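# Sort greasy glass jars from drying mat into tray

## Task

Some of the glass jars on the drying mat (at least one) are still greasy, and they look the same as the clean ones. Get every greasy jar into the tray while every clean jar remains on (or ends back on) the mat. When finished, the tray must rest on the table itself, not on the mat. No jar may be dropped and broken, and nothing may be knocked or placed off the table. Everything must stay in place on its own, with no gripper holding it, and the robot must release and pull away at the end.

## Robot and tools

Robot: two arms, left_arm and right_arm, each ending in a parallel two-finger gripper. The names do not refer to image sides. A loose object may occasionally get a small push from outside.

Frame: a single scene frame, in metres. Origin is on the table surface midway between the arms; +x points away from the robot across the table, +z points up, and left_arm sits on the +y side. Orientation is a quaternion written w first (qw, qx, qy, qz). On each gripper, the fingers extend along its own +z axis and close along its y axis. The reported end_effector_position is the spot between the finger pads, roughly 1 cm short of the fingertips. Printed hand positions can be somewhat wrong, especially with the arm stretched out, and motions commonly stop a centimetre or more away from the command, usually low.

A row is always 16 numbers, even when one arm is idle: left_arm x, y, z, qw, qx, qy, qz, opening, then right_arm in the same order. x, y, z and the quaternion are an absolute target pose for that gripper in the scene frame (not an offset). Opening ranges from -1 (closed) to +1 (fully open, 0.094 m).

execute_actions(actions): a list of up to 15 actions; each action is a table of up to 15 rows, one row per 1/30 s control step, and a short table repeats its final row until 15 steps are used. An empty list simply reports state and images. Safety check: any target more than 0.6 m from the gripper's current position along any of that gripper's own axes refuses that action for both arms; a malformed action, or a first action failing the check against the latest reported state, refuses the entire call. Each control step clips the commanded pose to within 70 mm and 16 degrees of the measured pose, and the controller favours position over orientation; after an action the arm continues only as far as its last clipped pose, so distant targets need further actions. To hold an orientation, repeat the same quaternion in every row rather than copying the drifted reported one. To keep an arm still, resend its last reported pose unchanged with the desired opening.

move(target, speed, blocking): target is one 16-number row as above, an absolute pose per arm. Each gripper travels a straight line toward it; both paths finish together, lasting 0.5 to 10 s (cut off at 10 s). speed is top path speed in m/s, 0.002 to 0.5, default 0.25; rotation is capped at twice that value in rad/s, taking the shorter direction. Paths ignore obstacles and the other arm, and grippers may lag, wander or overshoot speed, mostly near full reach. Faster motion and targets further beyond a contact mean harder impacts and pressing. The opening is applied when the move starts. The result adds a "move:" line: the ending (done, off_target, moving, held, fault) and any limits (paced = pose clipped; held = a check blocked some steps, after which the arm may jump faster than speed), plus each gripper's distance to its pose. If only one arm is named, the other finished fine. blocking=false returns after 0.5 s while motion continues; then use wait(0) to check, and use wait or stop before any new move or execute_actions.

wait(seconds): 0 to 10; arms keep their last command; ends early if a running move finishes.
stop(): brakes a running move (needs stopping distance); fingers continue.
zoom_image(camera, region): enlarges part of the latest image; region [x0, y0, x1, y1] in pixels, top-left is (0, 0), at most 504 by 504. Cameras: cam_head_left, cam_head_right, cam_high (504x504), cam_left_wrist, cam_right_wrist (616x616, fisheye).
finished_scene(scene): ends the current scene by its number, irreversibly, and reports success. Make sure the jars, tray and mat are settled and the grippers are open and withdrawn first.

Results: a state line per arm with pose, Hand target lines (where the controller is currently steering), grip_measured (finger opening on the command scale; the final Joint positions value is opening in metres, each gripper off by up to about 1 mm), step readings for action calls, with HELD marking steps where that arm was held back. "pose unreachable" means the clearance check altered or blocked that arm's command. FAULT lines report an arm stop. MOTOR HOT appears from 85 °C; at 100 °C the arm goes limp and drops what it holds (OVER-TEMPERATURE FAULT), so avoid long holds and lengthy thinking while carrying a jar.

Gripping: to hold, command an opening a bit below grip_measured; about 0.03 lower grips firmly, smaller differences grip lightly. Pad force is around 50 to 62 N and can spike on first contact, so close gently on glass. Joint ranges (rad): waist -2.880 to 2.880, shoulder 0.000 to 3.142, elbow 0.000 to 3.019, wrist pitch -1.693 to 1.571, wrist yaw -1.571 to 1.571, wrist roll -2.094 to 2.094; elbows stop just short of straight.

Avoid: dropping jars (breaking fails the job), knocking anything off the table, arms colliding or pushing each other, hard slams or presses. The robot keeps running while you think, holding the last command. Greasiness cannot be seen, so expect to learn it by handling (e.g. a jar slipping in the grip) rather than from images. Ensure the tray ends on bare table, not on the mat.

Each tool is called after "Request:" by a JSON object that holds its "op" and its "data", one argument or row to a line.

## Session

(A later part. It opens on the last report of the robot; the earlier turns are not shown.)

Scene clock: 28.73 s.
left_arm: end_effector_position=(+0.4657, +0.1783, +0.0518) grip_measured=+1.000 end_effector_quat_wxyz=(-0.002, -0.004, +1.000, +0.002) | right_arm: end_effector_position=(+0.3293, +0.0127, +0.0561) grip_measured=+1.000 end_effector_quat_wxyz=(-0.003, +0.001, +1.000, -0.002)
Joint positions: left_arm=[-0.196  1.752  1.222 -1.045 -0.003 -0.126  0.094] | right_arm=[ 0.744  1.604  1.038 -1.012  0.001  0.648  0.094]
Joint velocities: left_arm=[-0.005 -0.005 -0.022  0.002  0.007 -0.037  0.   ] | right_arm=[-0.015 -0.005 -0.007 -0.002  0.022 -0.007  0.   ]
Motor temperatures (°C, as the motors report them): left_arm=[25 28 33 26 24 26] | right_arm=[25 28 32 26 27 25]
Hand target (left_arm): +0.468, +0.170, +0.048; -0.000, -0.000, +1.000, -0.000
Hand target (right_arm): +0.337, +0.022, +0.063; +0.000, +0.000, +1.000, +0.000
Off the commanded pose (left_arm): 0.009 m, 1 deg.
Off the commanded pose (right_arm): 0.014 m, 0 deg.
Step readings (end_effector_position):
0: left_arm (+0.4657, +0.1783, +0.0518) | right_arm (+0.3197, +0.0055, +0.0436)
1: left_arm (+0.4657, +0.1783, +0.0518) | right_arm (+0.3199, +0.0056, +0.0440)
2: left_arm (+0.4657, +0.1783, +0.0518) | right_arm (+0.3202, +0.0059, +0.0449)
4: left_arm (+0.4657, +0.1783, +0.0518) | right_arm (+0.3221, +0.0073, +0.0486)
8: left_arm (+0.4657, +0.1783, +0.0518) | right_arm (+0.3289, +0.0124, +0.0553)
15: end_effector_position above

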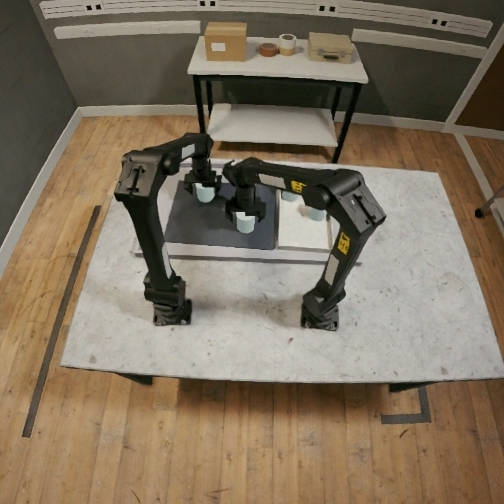

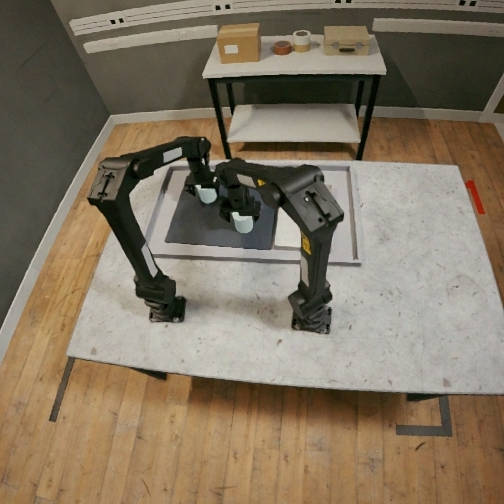

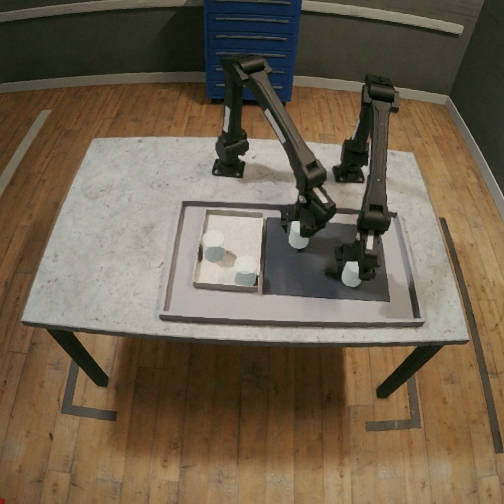

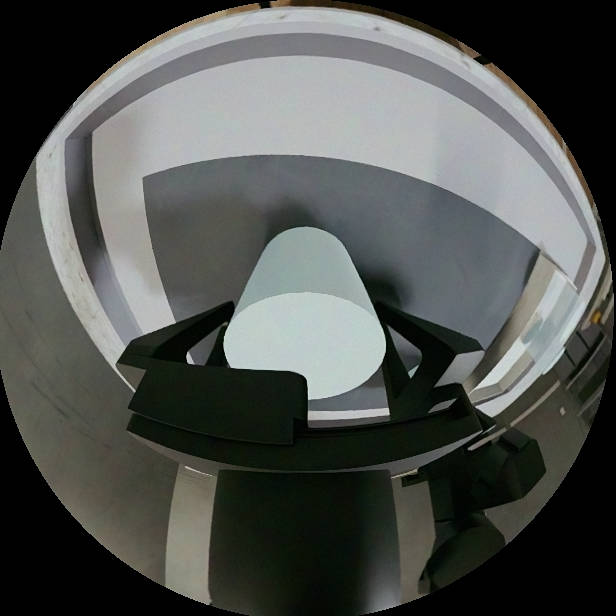

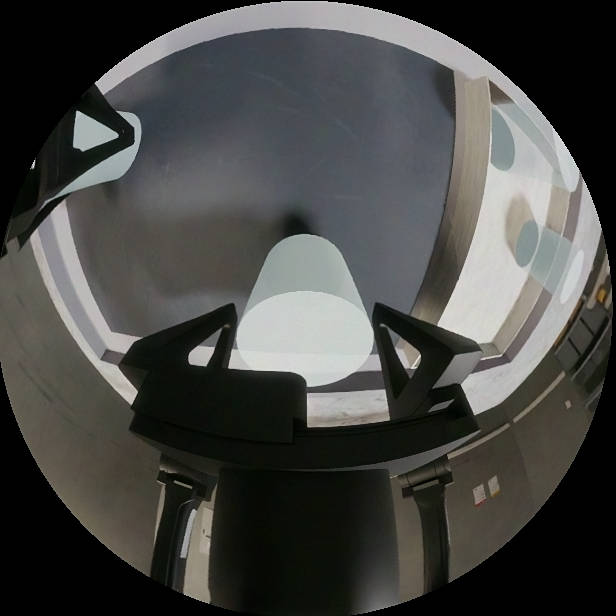

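Good. Close both, lift.

Request:
{"op": "execute_actions", "data": {
  "actions": [
    [[0.468,0.174,0.05,0,0,1,0,0.8,0.334,0.018,0.060,0,0,1,0,0.8],[0.468,0.174,0.05,0,0,1,0,0.68,0.334,0.018,0.060,0,0,1,0,0.68],[0.468,0.174,0.05,0,0,1,0,0.6,0.334,0.018,0.060,0,0,1,0,0.6],[0.468,0.174,0.05,0,0,1,0,0.54,0.334,0.018,0.060,0,0,1,0,0.54],[0.468,0.174,0.05,0,0,1,0,0.5,0.334,0.018,0.060,0,0,1,0,0.5],[0.468,0.174,0.05,0,0,1,0,0.47,0.334,0.018,0.060,0,0,1,0,0.47],[0.468,0.174,0.05,0,0,1,0,0.445,0.334,0.018,0.060,0,0,1,0,0.445],[0.468,0.174,0.05,0,0,1,0,0.425,0.334,0.018,0.060,0,0,1,0,0.425],[0.468,0.174,0.05,0,0,1,0,0.41,0.334,0.018,0.060,0,0,1,0,0.41],[0.468,0.174,0.05,0,0,1,0,0.395,0.334,0.018,0.060,0,0,1,0,0.395],[0.468,0.174,0.05,0,0,1,0,0.385,0.334,0.018,0.060,0,0,1,0,0.385],[0.468,0.174,0.05,0,0,1,0,0.375,0.334,0.018,0.060,0,0,1,0,0.375],[0.468,0.174,0.05,0,0,1,0,0.365,0.334,0.018,0.060,0,0,1,0,0.365]]
  ]
}}

Request:
{"op": "move", "data": {
  "target": [0.46,0.174,0.14,0,0,1,0,0.365,0.33,0.0,0.14,0,0,1,0,0.365],
  "speed": 0.12
}}

Scene clock: 29.40 s.
left_arm: end_effector_position=(+0.4656, +0.1781, +0.0518) grip_measured=+0.380 end_effector_quat_wxyz=(-0.002, -0.004, +1.000, +0.001) | right_arm: end_effector_position=(+0.3293, +0.0127, +0.0561) grip_measured=+0.393 end_effector_quat_wxyz=(-0.003, +0.001, +1.000, -0.002)
Joint positions: left_arm=[-0.196  1.752  1.222 -1.045 -0.002 -0.126  0.065] | right_arm=[ 0.744  1.604  1.038 -1.012  0.001  0.648  0.065]
Joint velocities: left_arm=[-0.005 -0.005 -0.027 -0.002 -0.007  0.022 -0.001] | right_arm=[-0.034 -0.015 -0.017  0.002 -0.066 -0.037 -0.001]
Motor temperatures (°C, as the motors report them): left_arm=[25 28 32 26 24 26] | right_arm=[25 28 32 26 27 25]
Hand target (left_arm): +0.468, +0.174, +0.050; +0.000, +0.000, +1.000, -0.000
Hand target (right_arm): +0.334, +0.018, +0.060; +0.000, +0.000, +1.000, +0.000
Off the commanded pose (left_arm): 0.005 m, 1 deg.
Off the commanded pose (right_arm): 0.008 m, 0 deg.
Step readings (end_effector_position):
0: left_arm (+0.4657, +0.1783, +0.0518) | right_arm (+0.3293, +0.0127, +0.0561)
1: left_arm (+0.4657, +0.1783, +0.0518) | right_arm (+0.3293, +0.0127, +0.0561)
2: left_arm (+0.4657, +0.1783, +0.0518) | right_arm (+0.3293, +0.0127, +0.0561)
4: left_arm (+0.4657, +0.1783, +0.0518) | right_arm (+0.3293, +0.0127, +0.0561)
8: left_arm (+0.4657, +0.1783, +0.0518) | right_arm (+0.3293, +0.0127, +0.0561)
15: end_effector_position above

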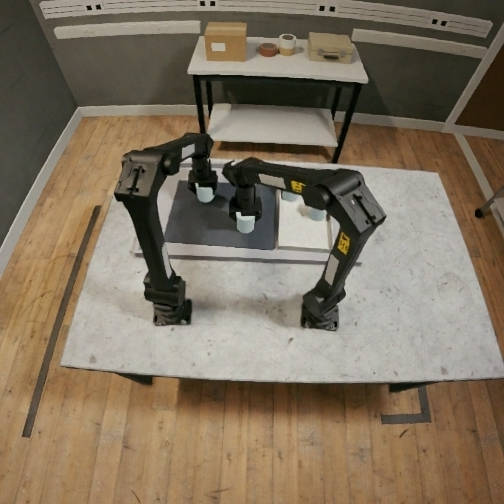

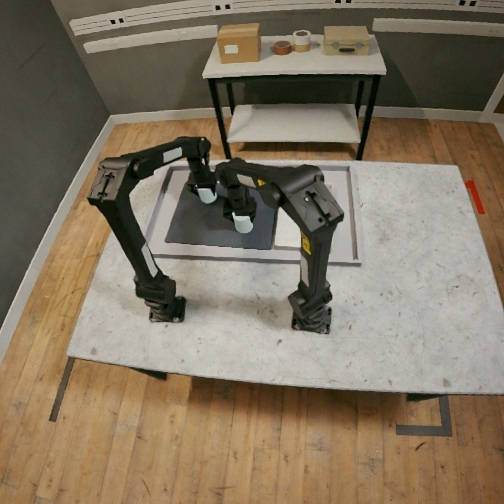

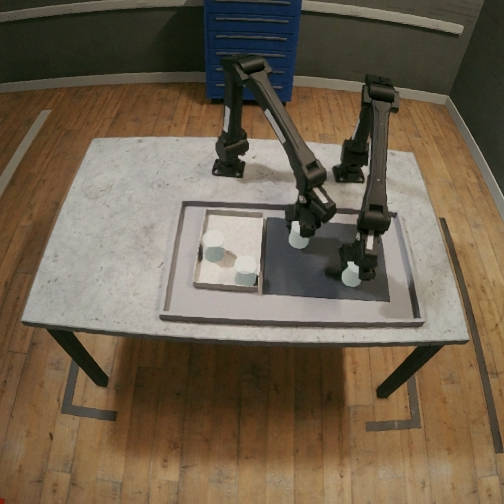

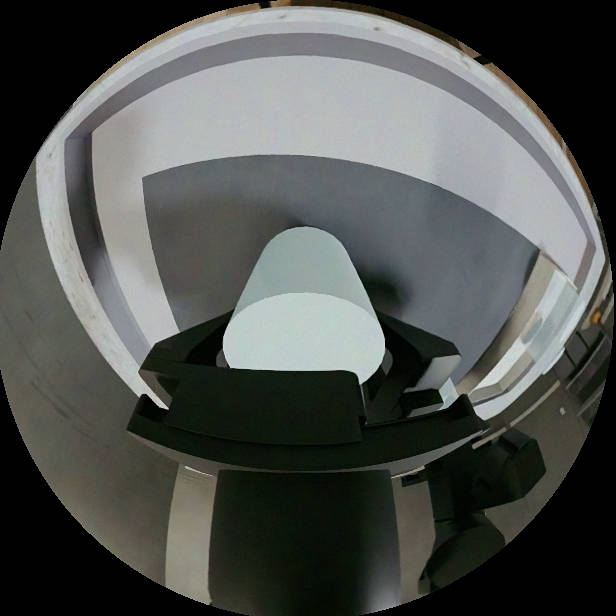

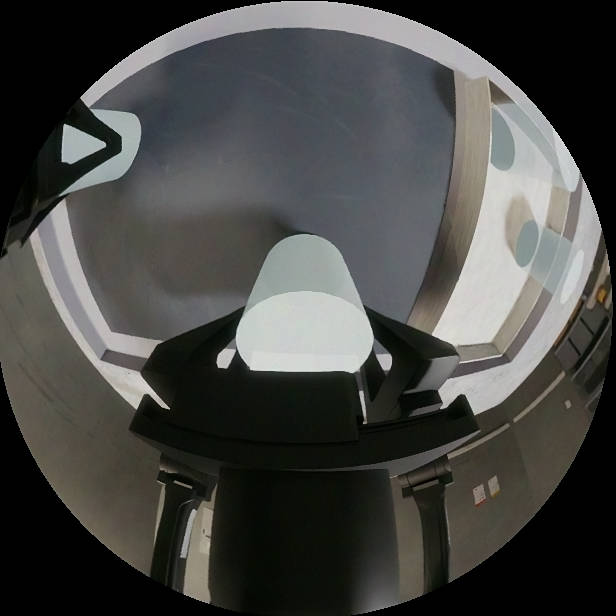

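Scene clock: 30.53 s.
left_arm: end_effector_position=(+0.4410, +0.1810, +0.1106) grip_measured=+0.380 end_effector_quat_wxyz=(-0.032, -0.004, +0.999, +0.005) | right_arm: end_effector_position=(+0.3157, -0.0056, +0.1188) grip_measured=+0.393 end_effector_quat_wxyz=(-0.016, -0.001, +1.000, -0.012)
Joint positions: left_arm=[-0.196  1.661  1.269 -1.245 -0.002 -0.126  0.065] | right_arm=[ 0.728  1.492  1.091 -1.211  0.001  0.628  0.065]
Joint velocities: left_arm=[ 0.005 -0.005 -0.032 -0.007  0.007 -0.081  0.001] | right_arm=[ 0.005  0.005 -0.002 -0.012 -0.007  0.066 -0.001]
Motor temperatures (°C, as the motors report them): left_arm=[25 28 33 26 24 26] | right_arm=[25 28 33 26 27 25]
Hand target (left_arm): +0.457, +0.174, +0.140; +0.000, +0.000, +1.000, -0.000
Hand target (right_arm): +0.329, -0.001, +0.140; +0.000, +0.000, +1.000, -0.000
Off the commanded pose (left_arm): 0.036 m, 4 deg.
Off the commanded pose (right_arm): 0.026 m, 2 deg.
move: off_target (left_arm, right_arm)

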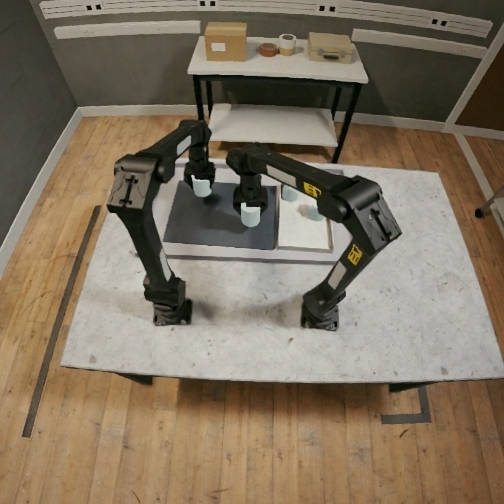

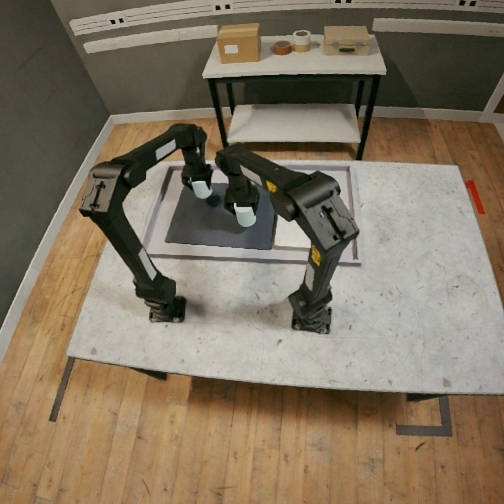

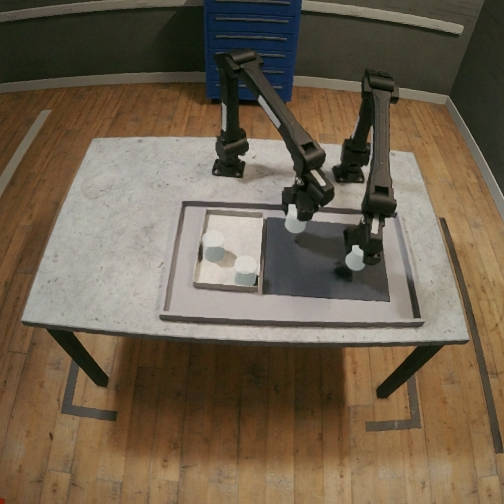

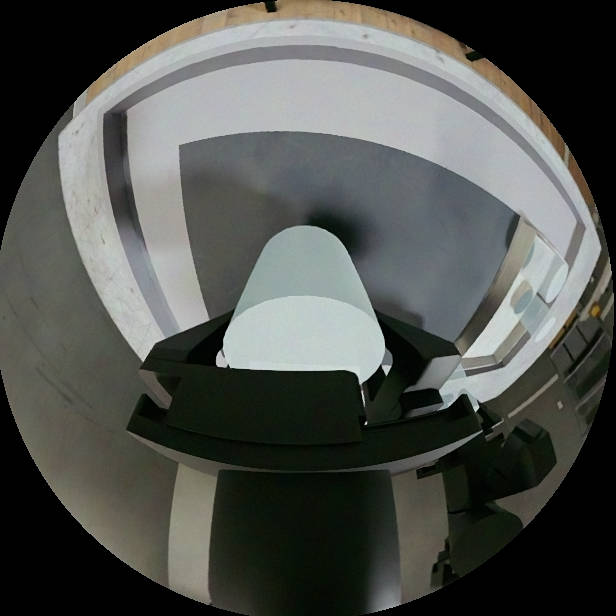

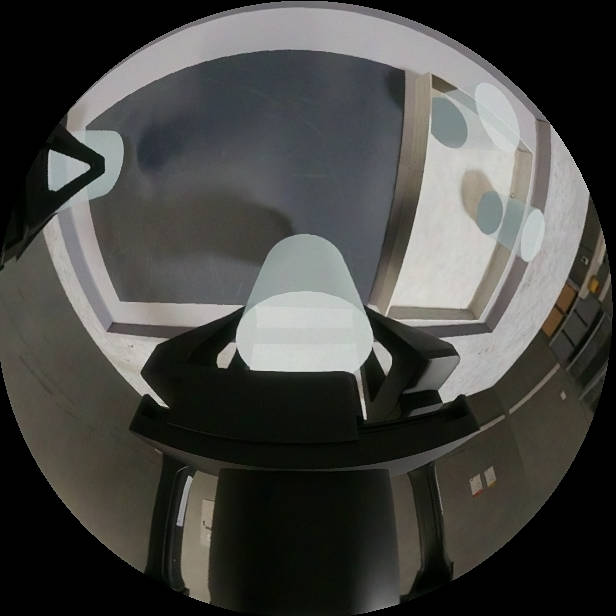

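Request:
{"op": "move", "data": {
  "target": [0.37,0.07,0.14,0,0,1,0,0.365,0.292,-0.258,0.125,0,0,1,0,0.365],
  "speed": 0.2
}}

Request:
{"op": "move", "data": {
  "target": [0.36,0.03,0.14,0,0,1,0,0.365,0.290,-0.256,0.050,0,0,1,0,0.365],
  "speed": 0.08
}}

Scene clock: 32.53 s.
left_arm: end_effector_position=(+0.3655, +0.0749, +0.1254) grip_measured=+0.380 end_effector_quat_wxyz=(-0.023, -0.000, +1.000, +0.007) | right_arm: end_effector_position=(+0.2920, -0.2584, +0.1221) grip_measured=+0.393 end_effector_quat_wxyz=(-0.009, +0.006, +1.000, -0.003)
Joint positions: left_arm=[-0.472  1.521  1.142 -1.24   0.004 -0.394  0.065] | right_arm=[ 0.047  1.207  0.83  -1.211  0.007 -0.039  0.065]
Joint velocities: left_arm=[-0.005 -0.015 -0.012 -0.012  0.007  0.007 -0.001] | right_arm=[-0.005  0.005 -0.012 -0.017 -0.066  0.007 -0.   ]
Motor temperatures (°C, as the motors report them): left_arm=[25 28 33 26 24 26] | right_arm=[25 28 33 26 27 25]
Hand target (left_arm): +0.368, +0.070, +0.139; -0.001, +0.000, +1.000, -0.001
Hand target (right_arm): +0.290, -0.257, +0.124; -0.004, +0.000, +1.000, -0.002
Off the commanded pose (left_arm): 0.016 m, 3 deg.
Off the commanded pose (right_arm): 0.003 m, 1 deg.
move: off_target (left_arm)

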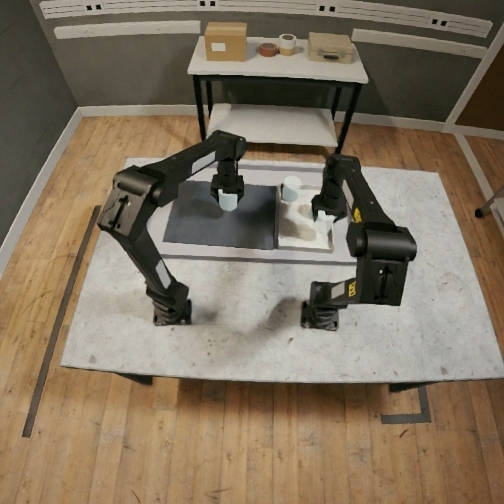

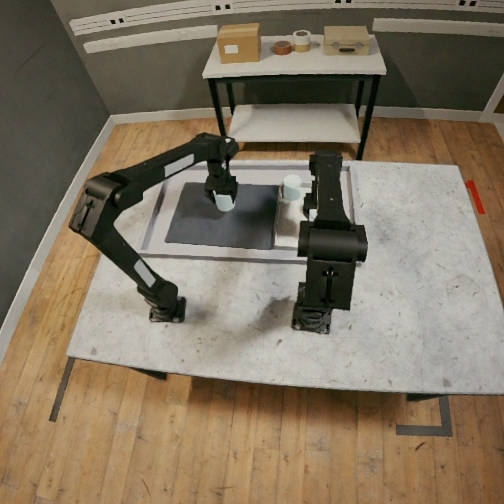

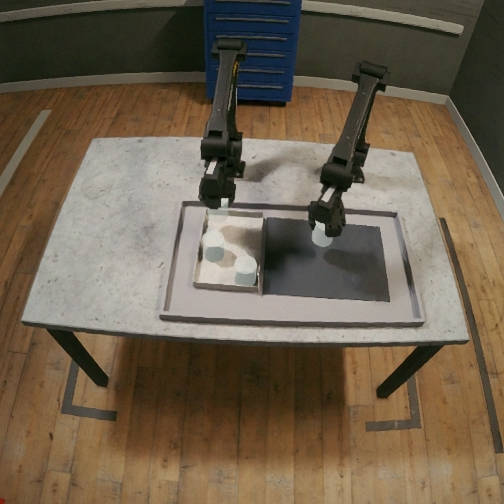

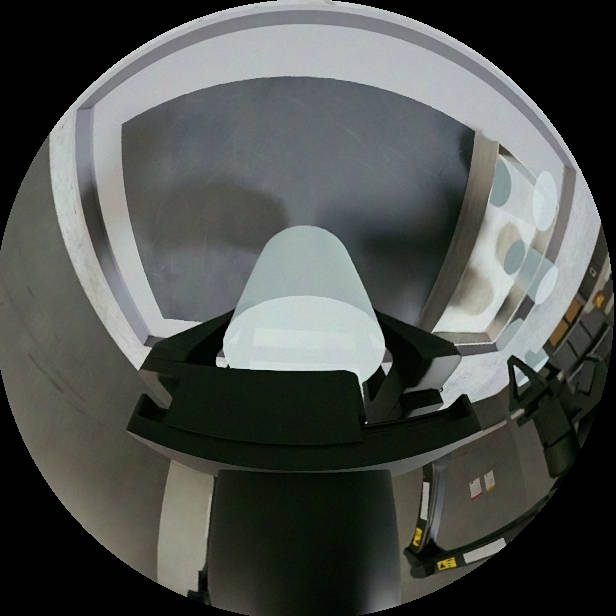

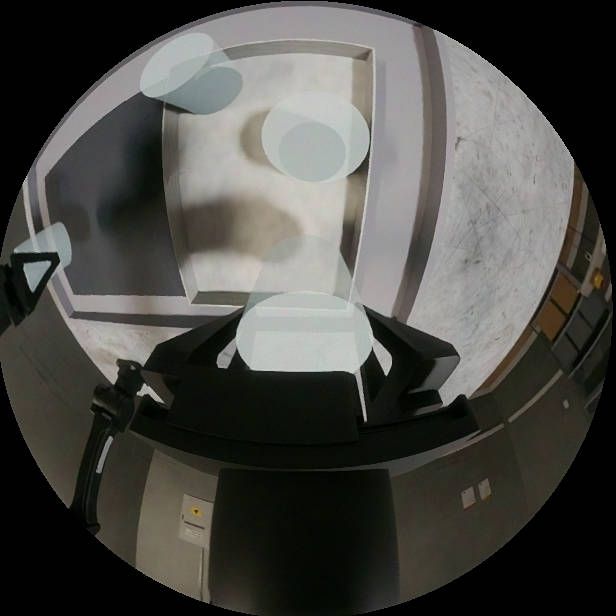

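Scene clock: 33.80 s.
left_arm: end_effector_position=(+0.3493, +0.0408, +0.1254) grip_measured=+0.380 end_effector_quat_wxyz=(-0.022, -0.002, +1.000, +0.010) | right_arm: end_effector_position=(+0.2886, -0.2574, +0.0551) grip_measured=+0.393 end_effector_quat_wxyz=(-0.001, +0.006, +1.000, -0.001)
Joint positions: left_arm=[-0.564  1.521  1.142 -1.24   0.004 -0.489  0.065] | right_arm=[ 0.047  1.286  0.698 -0.984  0.003 -0.04   0.065]
Joint velocities: left_arm=[-0.005 -0.005  0.007  0.002  0.051 -0.022 -0.   ] | right_arm=[-0.015 -0.015 -0.007  0.002 -0.037 -0.022  0.   ]
Motor temperatures (°C, as the motors report them): left_arm=[25 28 33 26 24 26] | right_arm=[25 28 32 26 27 25]
Hand target (left_arm): +0.359, +0.030, +0.140; -0.000, +0.000, +1.000, -0.000
Hand target (right_arm): +0.290, -0.256, +0.050; +0.000, +0.000, +1.000, +0.000
Off the commanded pose (left_arm): 0.021 m, 3 deg.
Off the commanded pose (right_arm): 0.005 m, 1 deg.
move: off_target (left_arm)

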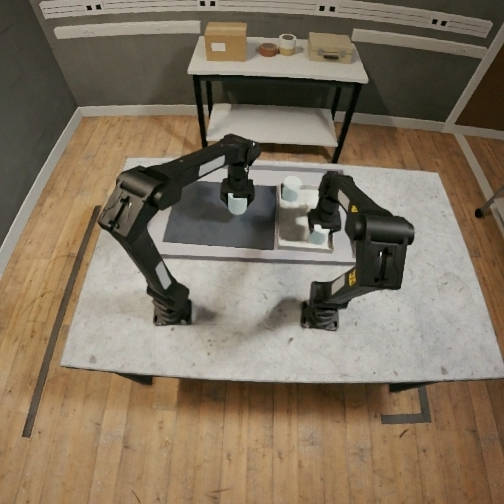

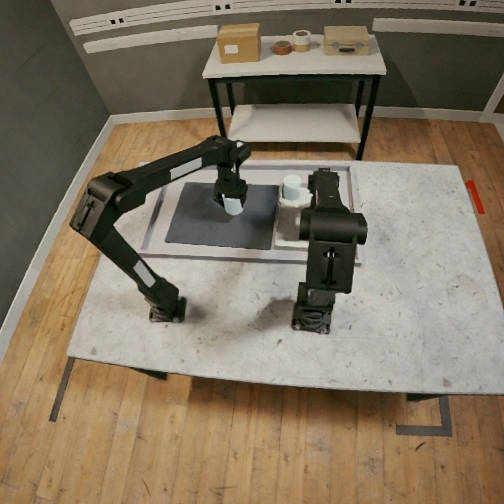

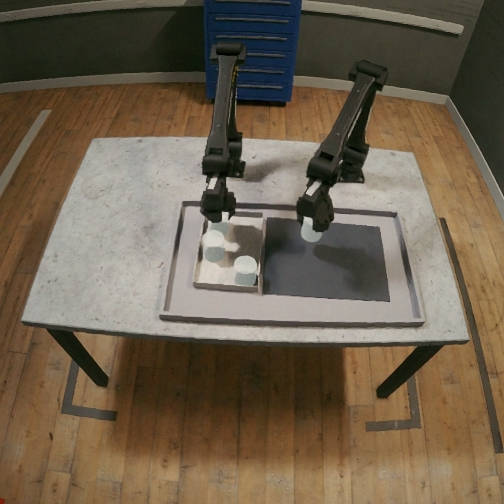

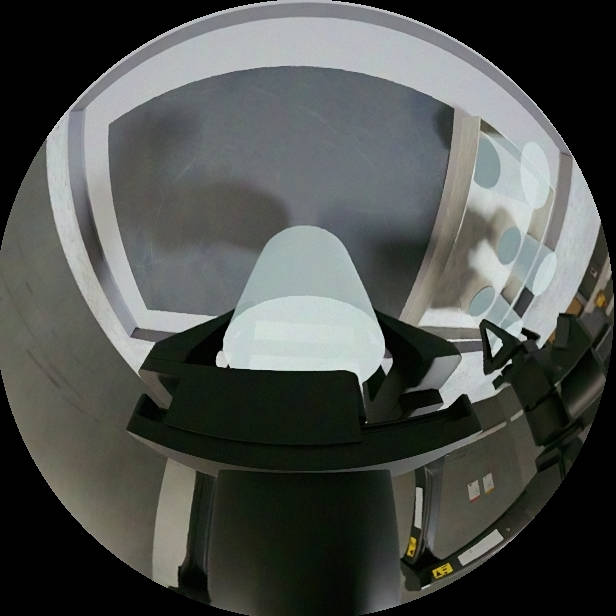

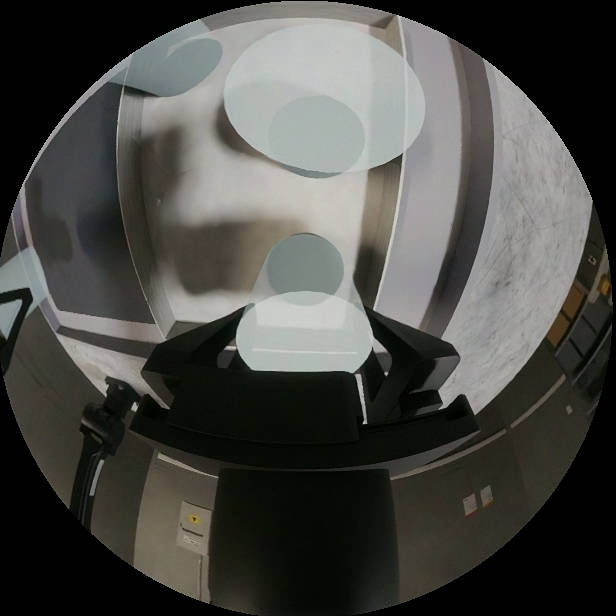

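Request:
{"op": "execute_actions", "data": {
  "actions": [
    [[0.36,0.03,0.14,0,0,1,0,0.365,0.29,-0.256,0.053,0,0,1,0,0.40],[0.36,0.03,0.14,0,0,1,0,0.365,0.29,-0.256,0.053,0,0,1,0,0.41],[0.36,0.03,0.14,0,0,1,0,0.365,0.29,-0.256,0.053,0,0,1,0,0.43],[0.36,0.03,0.14,0,0,1,0,0.365,0.29,-0.256,0.053,0,0,1,0,0.46],[0.36,0.03,0.14,0,0,1,0,0.365,0.29,-0.256,0.053,0,0,1,0,0.55],[0.36,0.03,0.14,0,0,1,0,0.365,0.29,-0.256,0.053,0,0,1,0,0.7],[0.36,0.03,0.14,0,0,1,0,0.365,0.29,-0.256,0.053,0,0,1,0,0.8]]
  ]
}}

Request:
{"op": "move", "data": {
  "target": [0.355,-0.01,0.14,0,0,1,0,0.365,0.29,-0.258,0.14,0,0,1,0,0.8],
  "speed": 0.18
}}

Request:
{"op": "move", "data": {
  "target": [0.348,-0.172,0.125,0,0,1,0,0.365,0.19,-0.37,0.16,0,0,1,0,-0.3],
  "speed": 0.18
}}

Scene clock: 34.50 s.
left_arm: end_effector_position=(+0.3494, +0.0408, +0.1254) grip_measured=+0.380 end_effector_quat_wxyz=(-0.022, -0.003, +1.000, +0.010) | right_arm: end_effector_position=(+0.2886, -0.2574, +0.0551) grip_measured=+0.798 end_effector_quat_wxyz=(-0.001, +0.005, +1.000, -0.001)
Joint positions: left_arm=[-0.564  1.521  1.142 -1.24   0.003 -0.491  0.065] | right_arm=[ 0.047  1.286  0.698 -0.984  0.002 -0.04   0.084]
Joint velocities: left_arm=[-0.005 -0.005  0.002 -0.002 -0.022 -0.11  -0.   ] | right_arm=[-0.034 -0.005  0.002  0.007 -0.037 -0.037 -0.001]
Motor temperatures (°C, as the motors report them): left_arm=[25 28 33 26 24 26] | right_arm=[25 28 32 26 27 25]
Hand target (left_arm): +0.359, +0.030, +0.140; +0.000, -0.000, +1.000, +0.000
Hand target (right_arm): +0.290, -0.256, +0.053; -0.000, -0.000, +1.000, +0.000
Off the commanded pose (left_arm): 0.021 m, 3 deg.
Off the commanded pose (right_arm): 0.003 m, 1 deg.
Step readings (end_effector_position):
0: left_arm (+0.3493, +0.0408, +0.1254) | right_arm (+0.2886, -0.2574, +0.0551)
1: left_arm (+0.3493, +0.0408, +0.1254) | right_arm (+0.2886, -0.2574, +0.0551)
2: left_arm (+0.3494, +0.0408, +0.1254) | right_arm (+0.2886, -0.2574, +0.0551)
4: left_arm (+0.3494, +0.0408, +0.1254) | right_arm (+0.2886, -0.2574, +0.0551)
8: left_arm (+0.3494, +0.0408, +0.1254) | right_arm (+0.2886, -0.2574, +0.0551)
15: end_effector_position above

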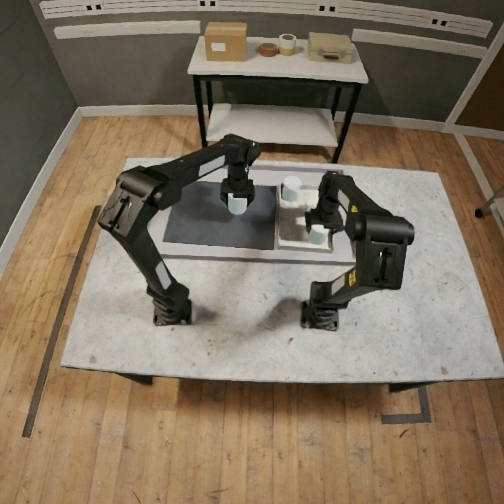

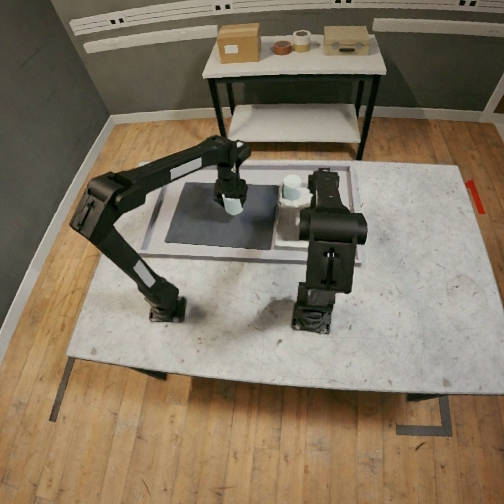

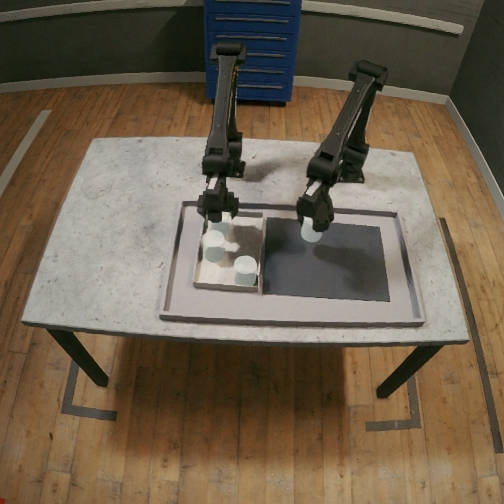

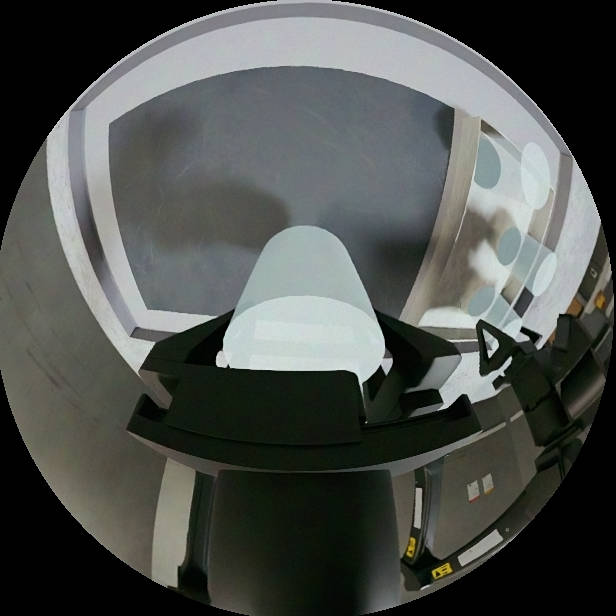

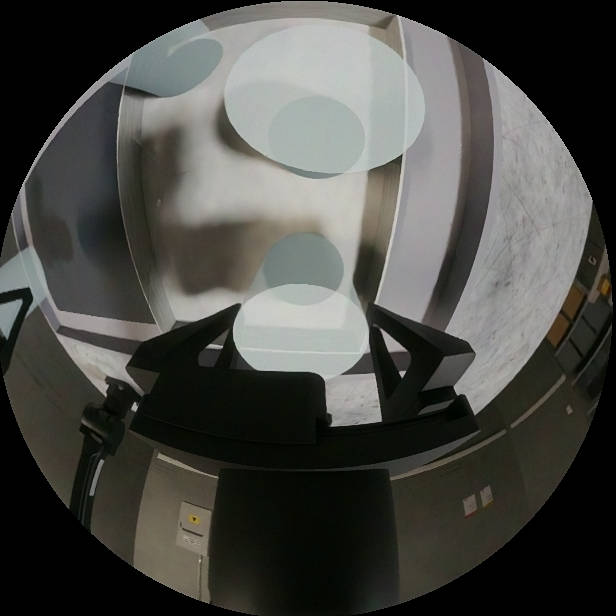

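Scene clock: 35.40 s.
left_arm: end_effector_position=(+0.3367, +0.0051, +0.1235) grip_measured=+0.380 end_effector_quat_wxyz=(-0.022, +0.001, +1.000, +0.012) | right_arm: end_effector_position=(+0.2808, -0.2570, +0.1270) grip_measured=+0.798 end_effector_quat_wxyz=(-0.009, +0.003, +1.000, -0.001)
Joint positions: left_arm=[-0.653  1.542  1.161 -1.24   0.003 -0.573  0.065] | right_arm=[ 0.047  1.169  0.814 -1.233  0.002 -0.046  0.084]
Joint velocities: left_arm=[-0.005 -0.015 -0.002 -0.012  0.081 -0.037 -0.   ] | right_arm=[-0.005 -0.015 -0.012 -0.002  0.007 -0.051 -0.002]
Motor temperatures (°C, as the motors report them): left_arm=[25 28 33 26 24 26] | right_arm=[25 28 33 26 27 25]
Hand target (left_arm): +0.353, -0.009, +0.141; -0.000, -0.000, +1.000, -0.000
Hand target (right_arm): +0.290, -0.258, +0.140; +0.000, +0.000, +1.000, -0.000
Off the commanded pose (left_arm): 0.029 m, 3 deg.
Off the commanded pose (right_arm): 0.016 m, 1 deg.
move: off_target (left_arm, right_arm)

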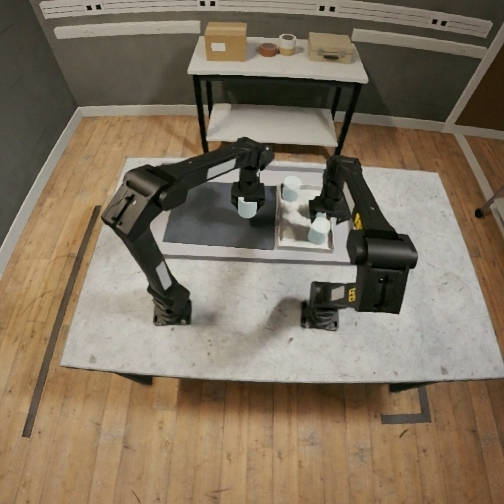

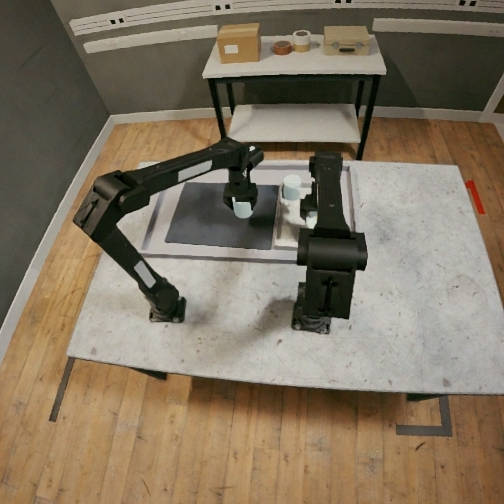

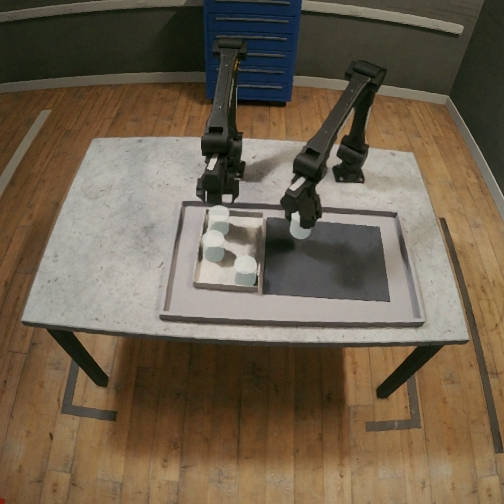

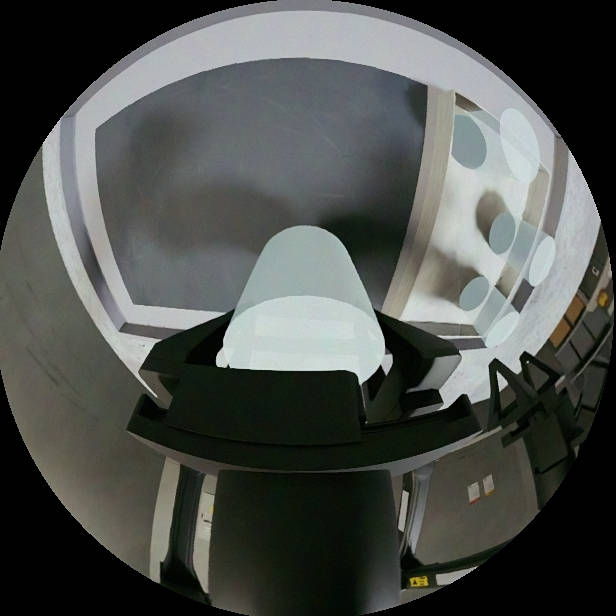

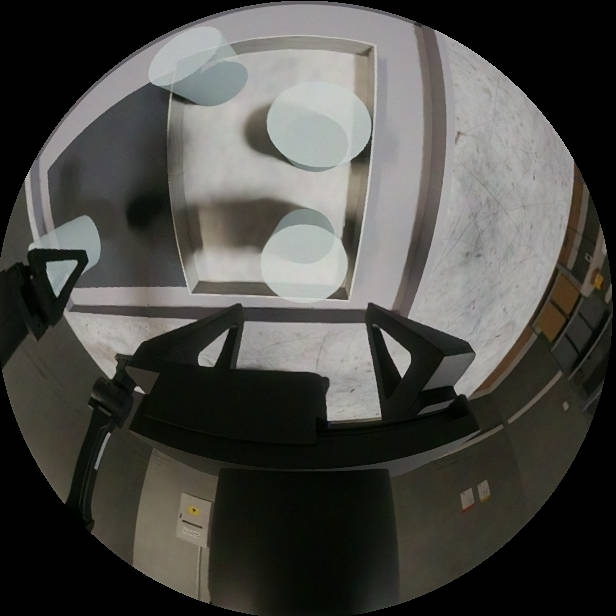

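Scene clock: 36.97 s.
left_arm: end_effector_position=(+0.3352, -0.1563, +0.1076) grip_measured=+0.380 end_effector_quat_wxyz=(-0.016, +0.002, +1.000, +0.014) | right_arm: end_effector_position=(+0.1948, -0.3717, +0.1600) grip_measured=-0.298 end_effector_quat_wxyz=(+0.003, +0.004, +1.000, -0.004)
Joint positions: left_arm=[-0.915  1.809  1.463 -1.268  0.005 -0.833  0.065] | right_arm=[-0.466  0.974  0.774 -1.361  0.004 -0.557  0.033]
Joint velocities: left_arm=[ 0.015 -0.005 -0.002  0.007 -0.051 -0.007  0.   ] | right_arm=[-0.015 -0.005 -0.012  0.017 -0.051 -0.051  0.   ]
Motor temperatures (°C, as the motors report them): left_arm=[25 28 33 26 24 26] | right_arm=[25 28 33 26 27 25]
Hand target (left_arm): +0.346, -0.171, +0.127; -0.000, -0.000, +1.000, -0.001
Hand target (right_arm): +0.189, -0.369, +0.159; -0.003, +0.000, +1.000, +0.000
Off the commanded pose (left_arm): 0.027 m, 2 deg.
Off the commanded pose (right_arm): 0.005 m, 1 deg.
move: off_target (left_arm)

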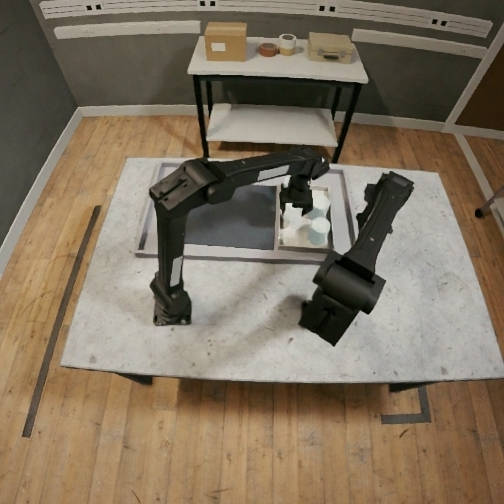

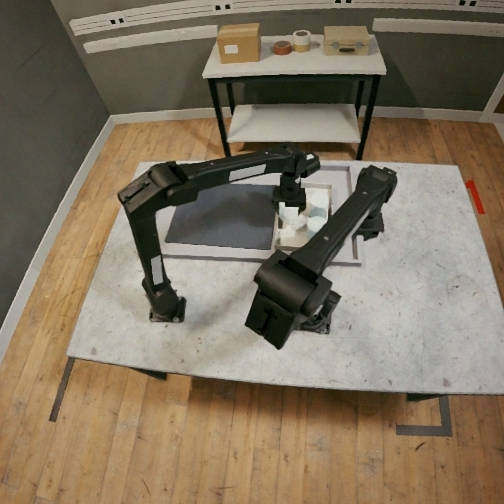

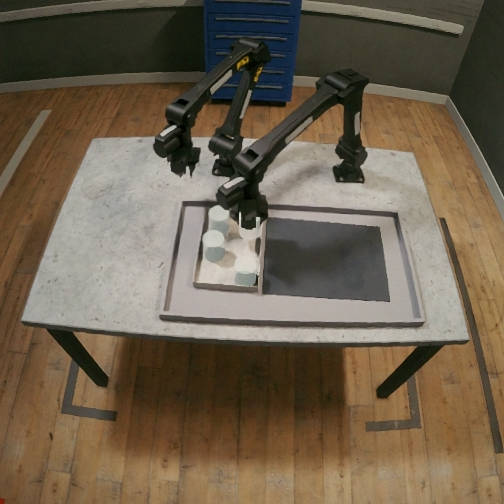

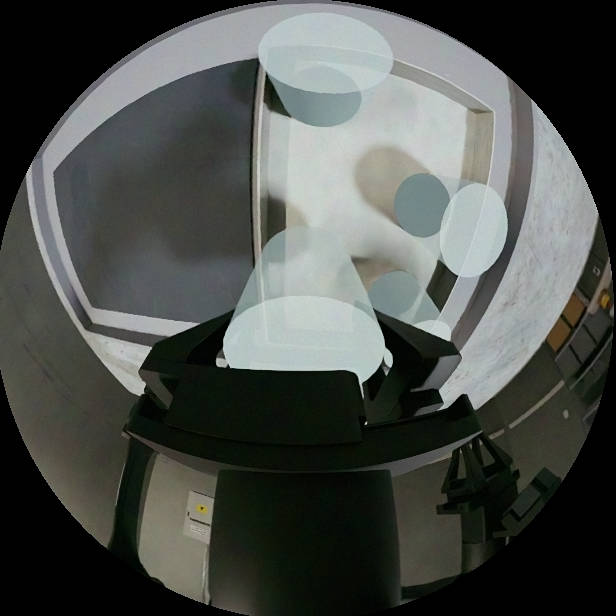

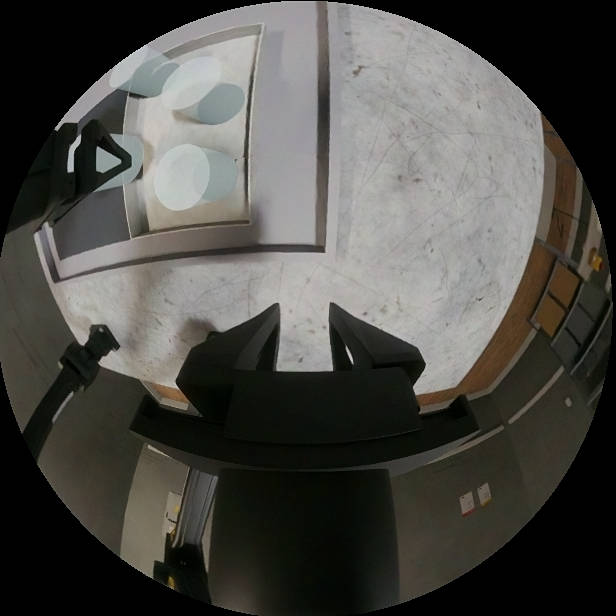

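Request:
{"op": "move", "data": {
  "target": [0.343,-0.174,0.051,0,0,1,0,0.365,0.19,-0.35,0.16,0,-0.5,0.866,0,-0.3],
  "speed": 0.06
}}

Scene clock: 46.13 s.
left_arm: end_effector_position=(+0.3455, -0.1673, +0.0540) grip_measured=+0.380 end_effector_quat_wxyz=(-0.004, -0.003, +1.000, +0.002) | right_arm: end_effector_position=(+0.1964, -0.3571, +0.1622) grip_measured=-0.298 end_effector_quat_wxyz=(+0.004, -0.491, +0.871, -0.009)
Joint positions: left_arm=[-0.915  1.879  1.415 -1.116  0.003 -0.842  0.065] | right_arm=[-0.411  0.947  0.764 -1.369  0.003 -1.536  0.033]
Joint velocities: left_arm=[-0.005 -0.015  0.002  0.002 -0.007 -0.051 -0.   ] | right_arm=[ 0.005 -0.005 -0.032 -0.007 -0.007  0.007 -0.   ]
Motor temperatures (°C, as the motors report them): left_arm=[25 28 33 26 24 26] | right_arm=[25 28 32 26 27 25]
Hand target (left_arm): +0.343, -0.175, +0.051; -0.000, +0.000, +1.000, +0.000
Hand target (right_arm): +0.190, -0.350, +0.160; +0.000, -0.500, +0.866, -0.000
Off the commanded pose (left_arm): 0.008 m, 1 deg.
Off the commanded pose (right_arm): 0.010 m, 2 deg.
move: done

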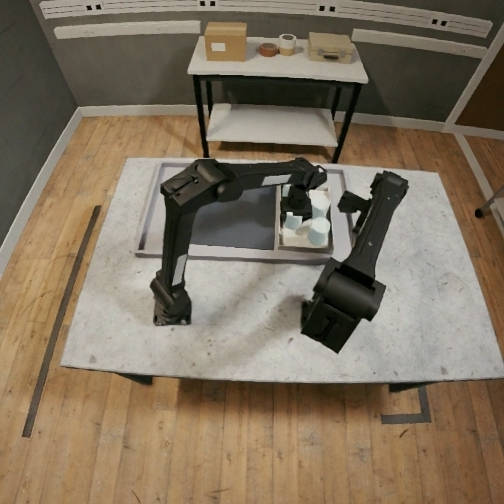

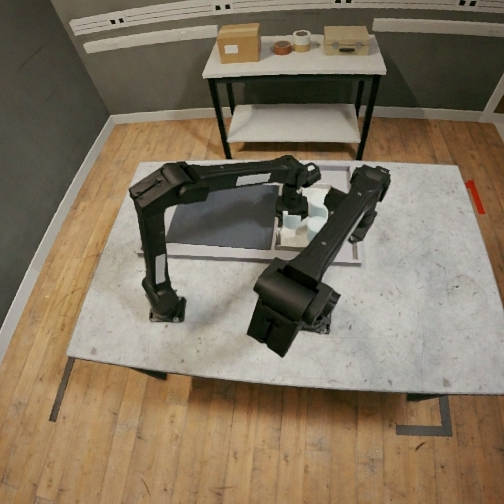

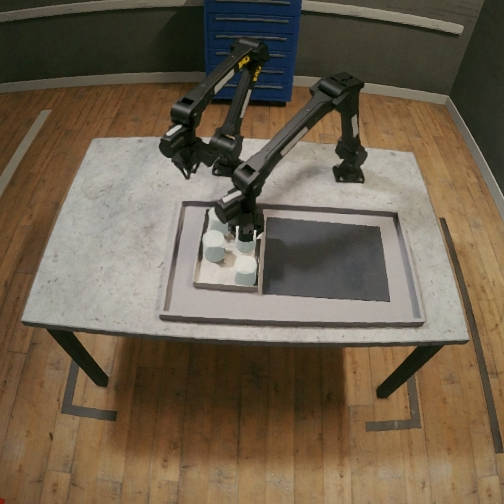

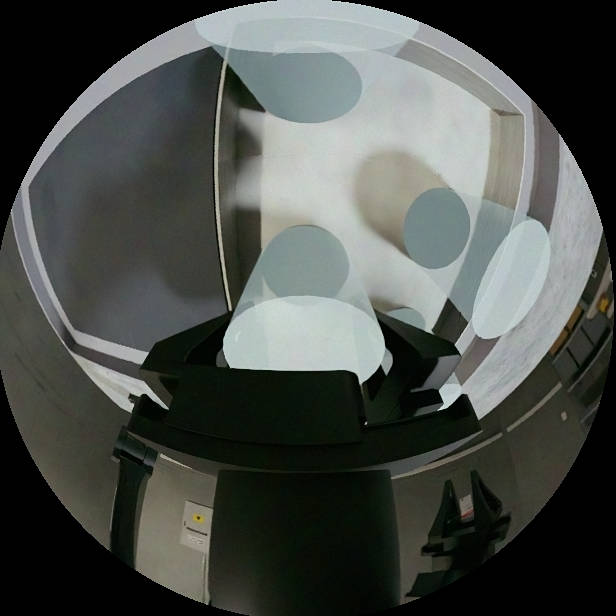

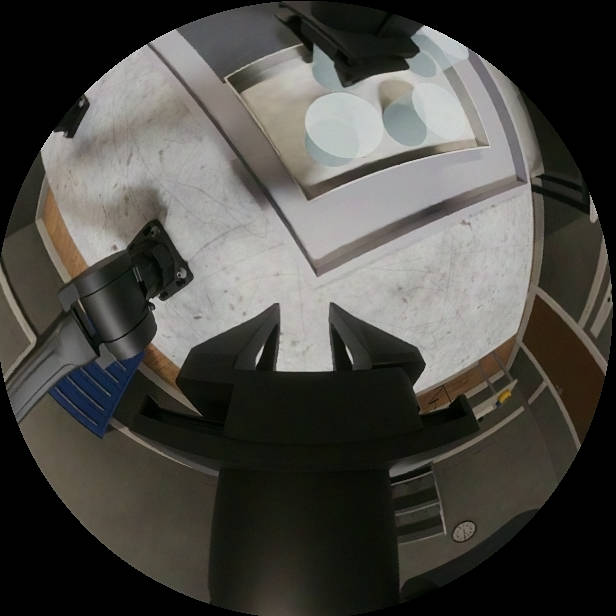

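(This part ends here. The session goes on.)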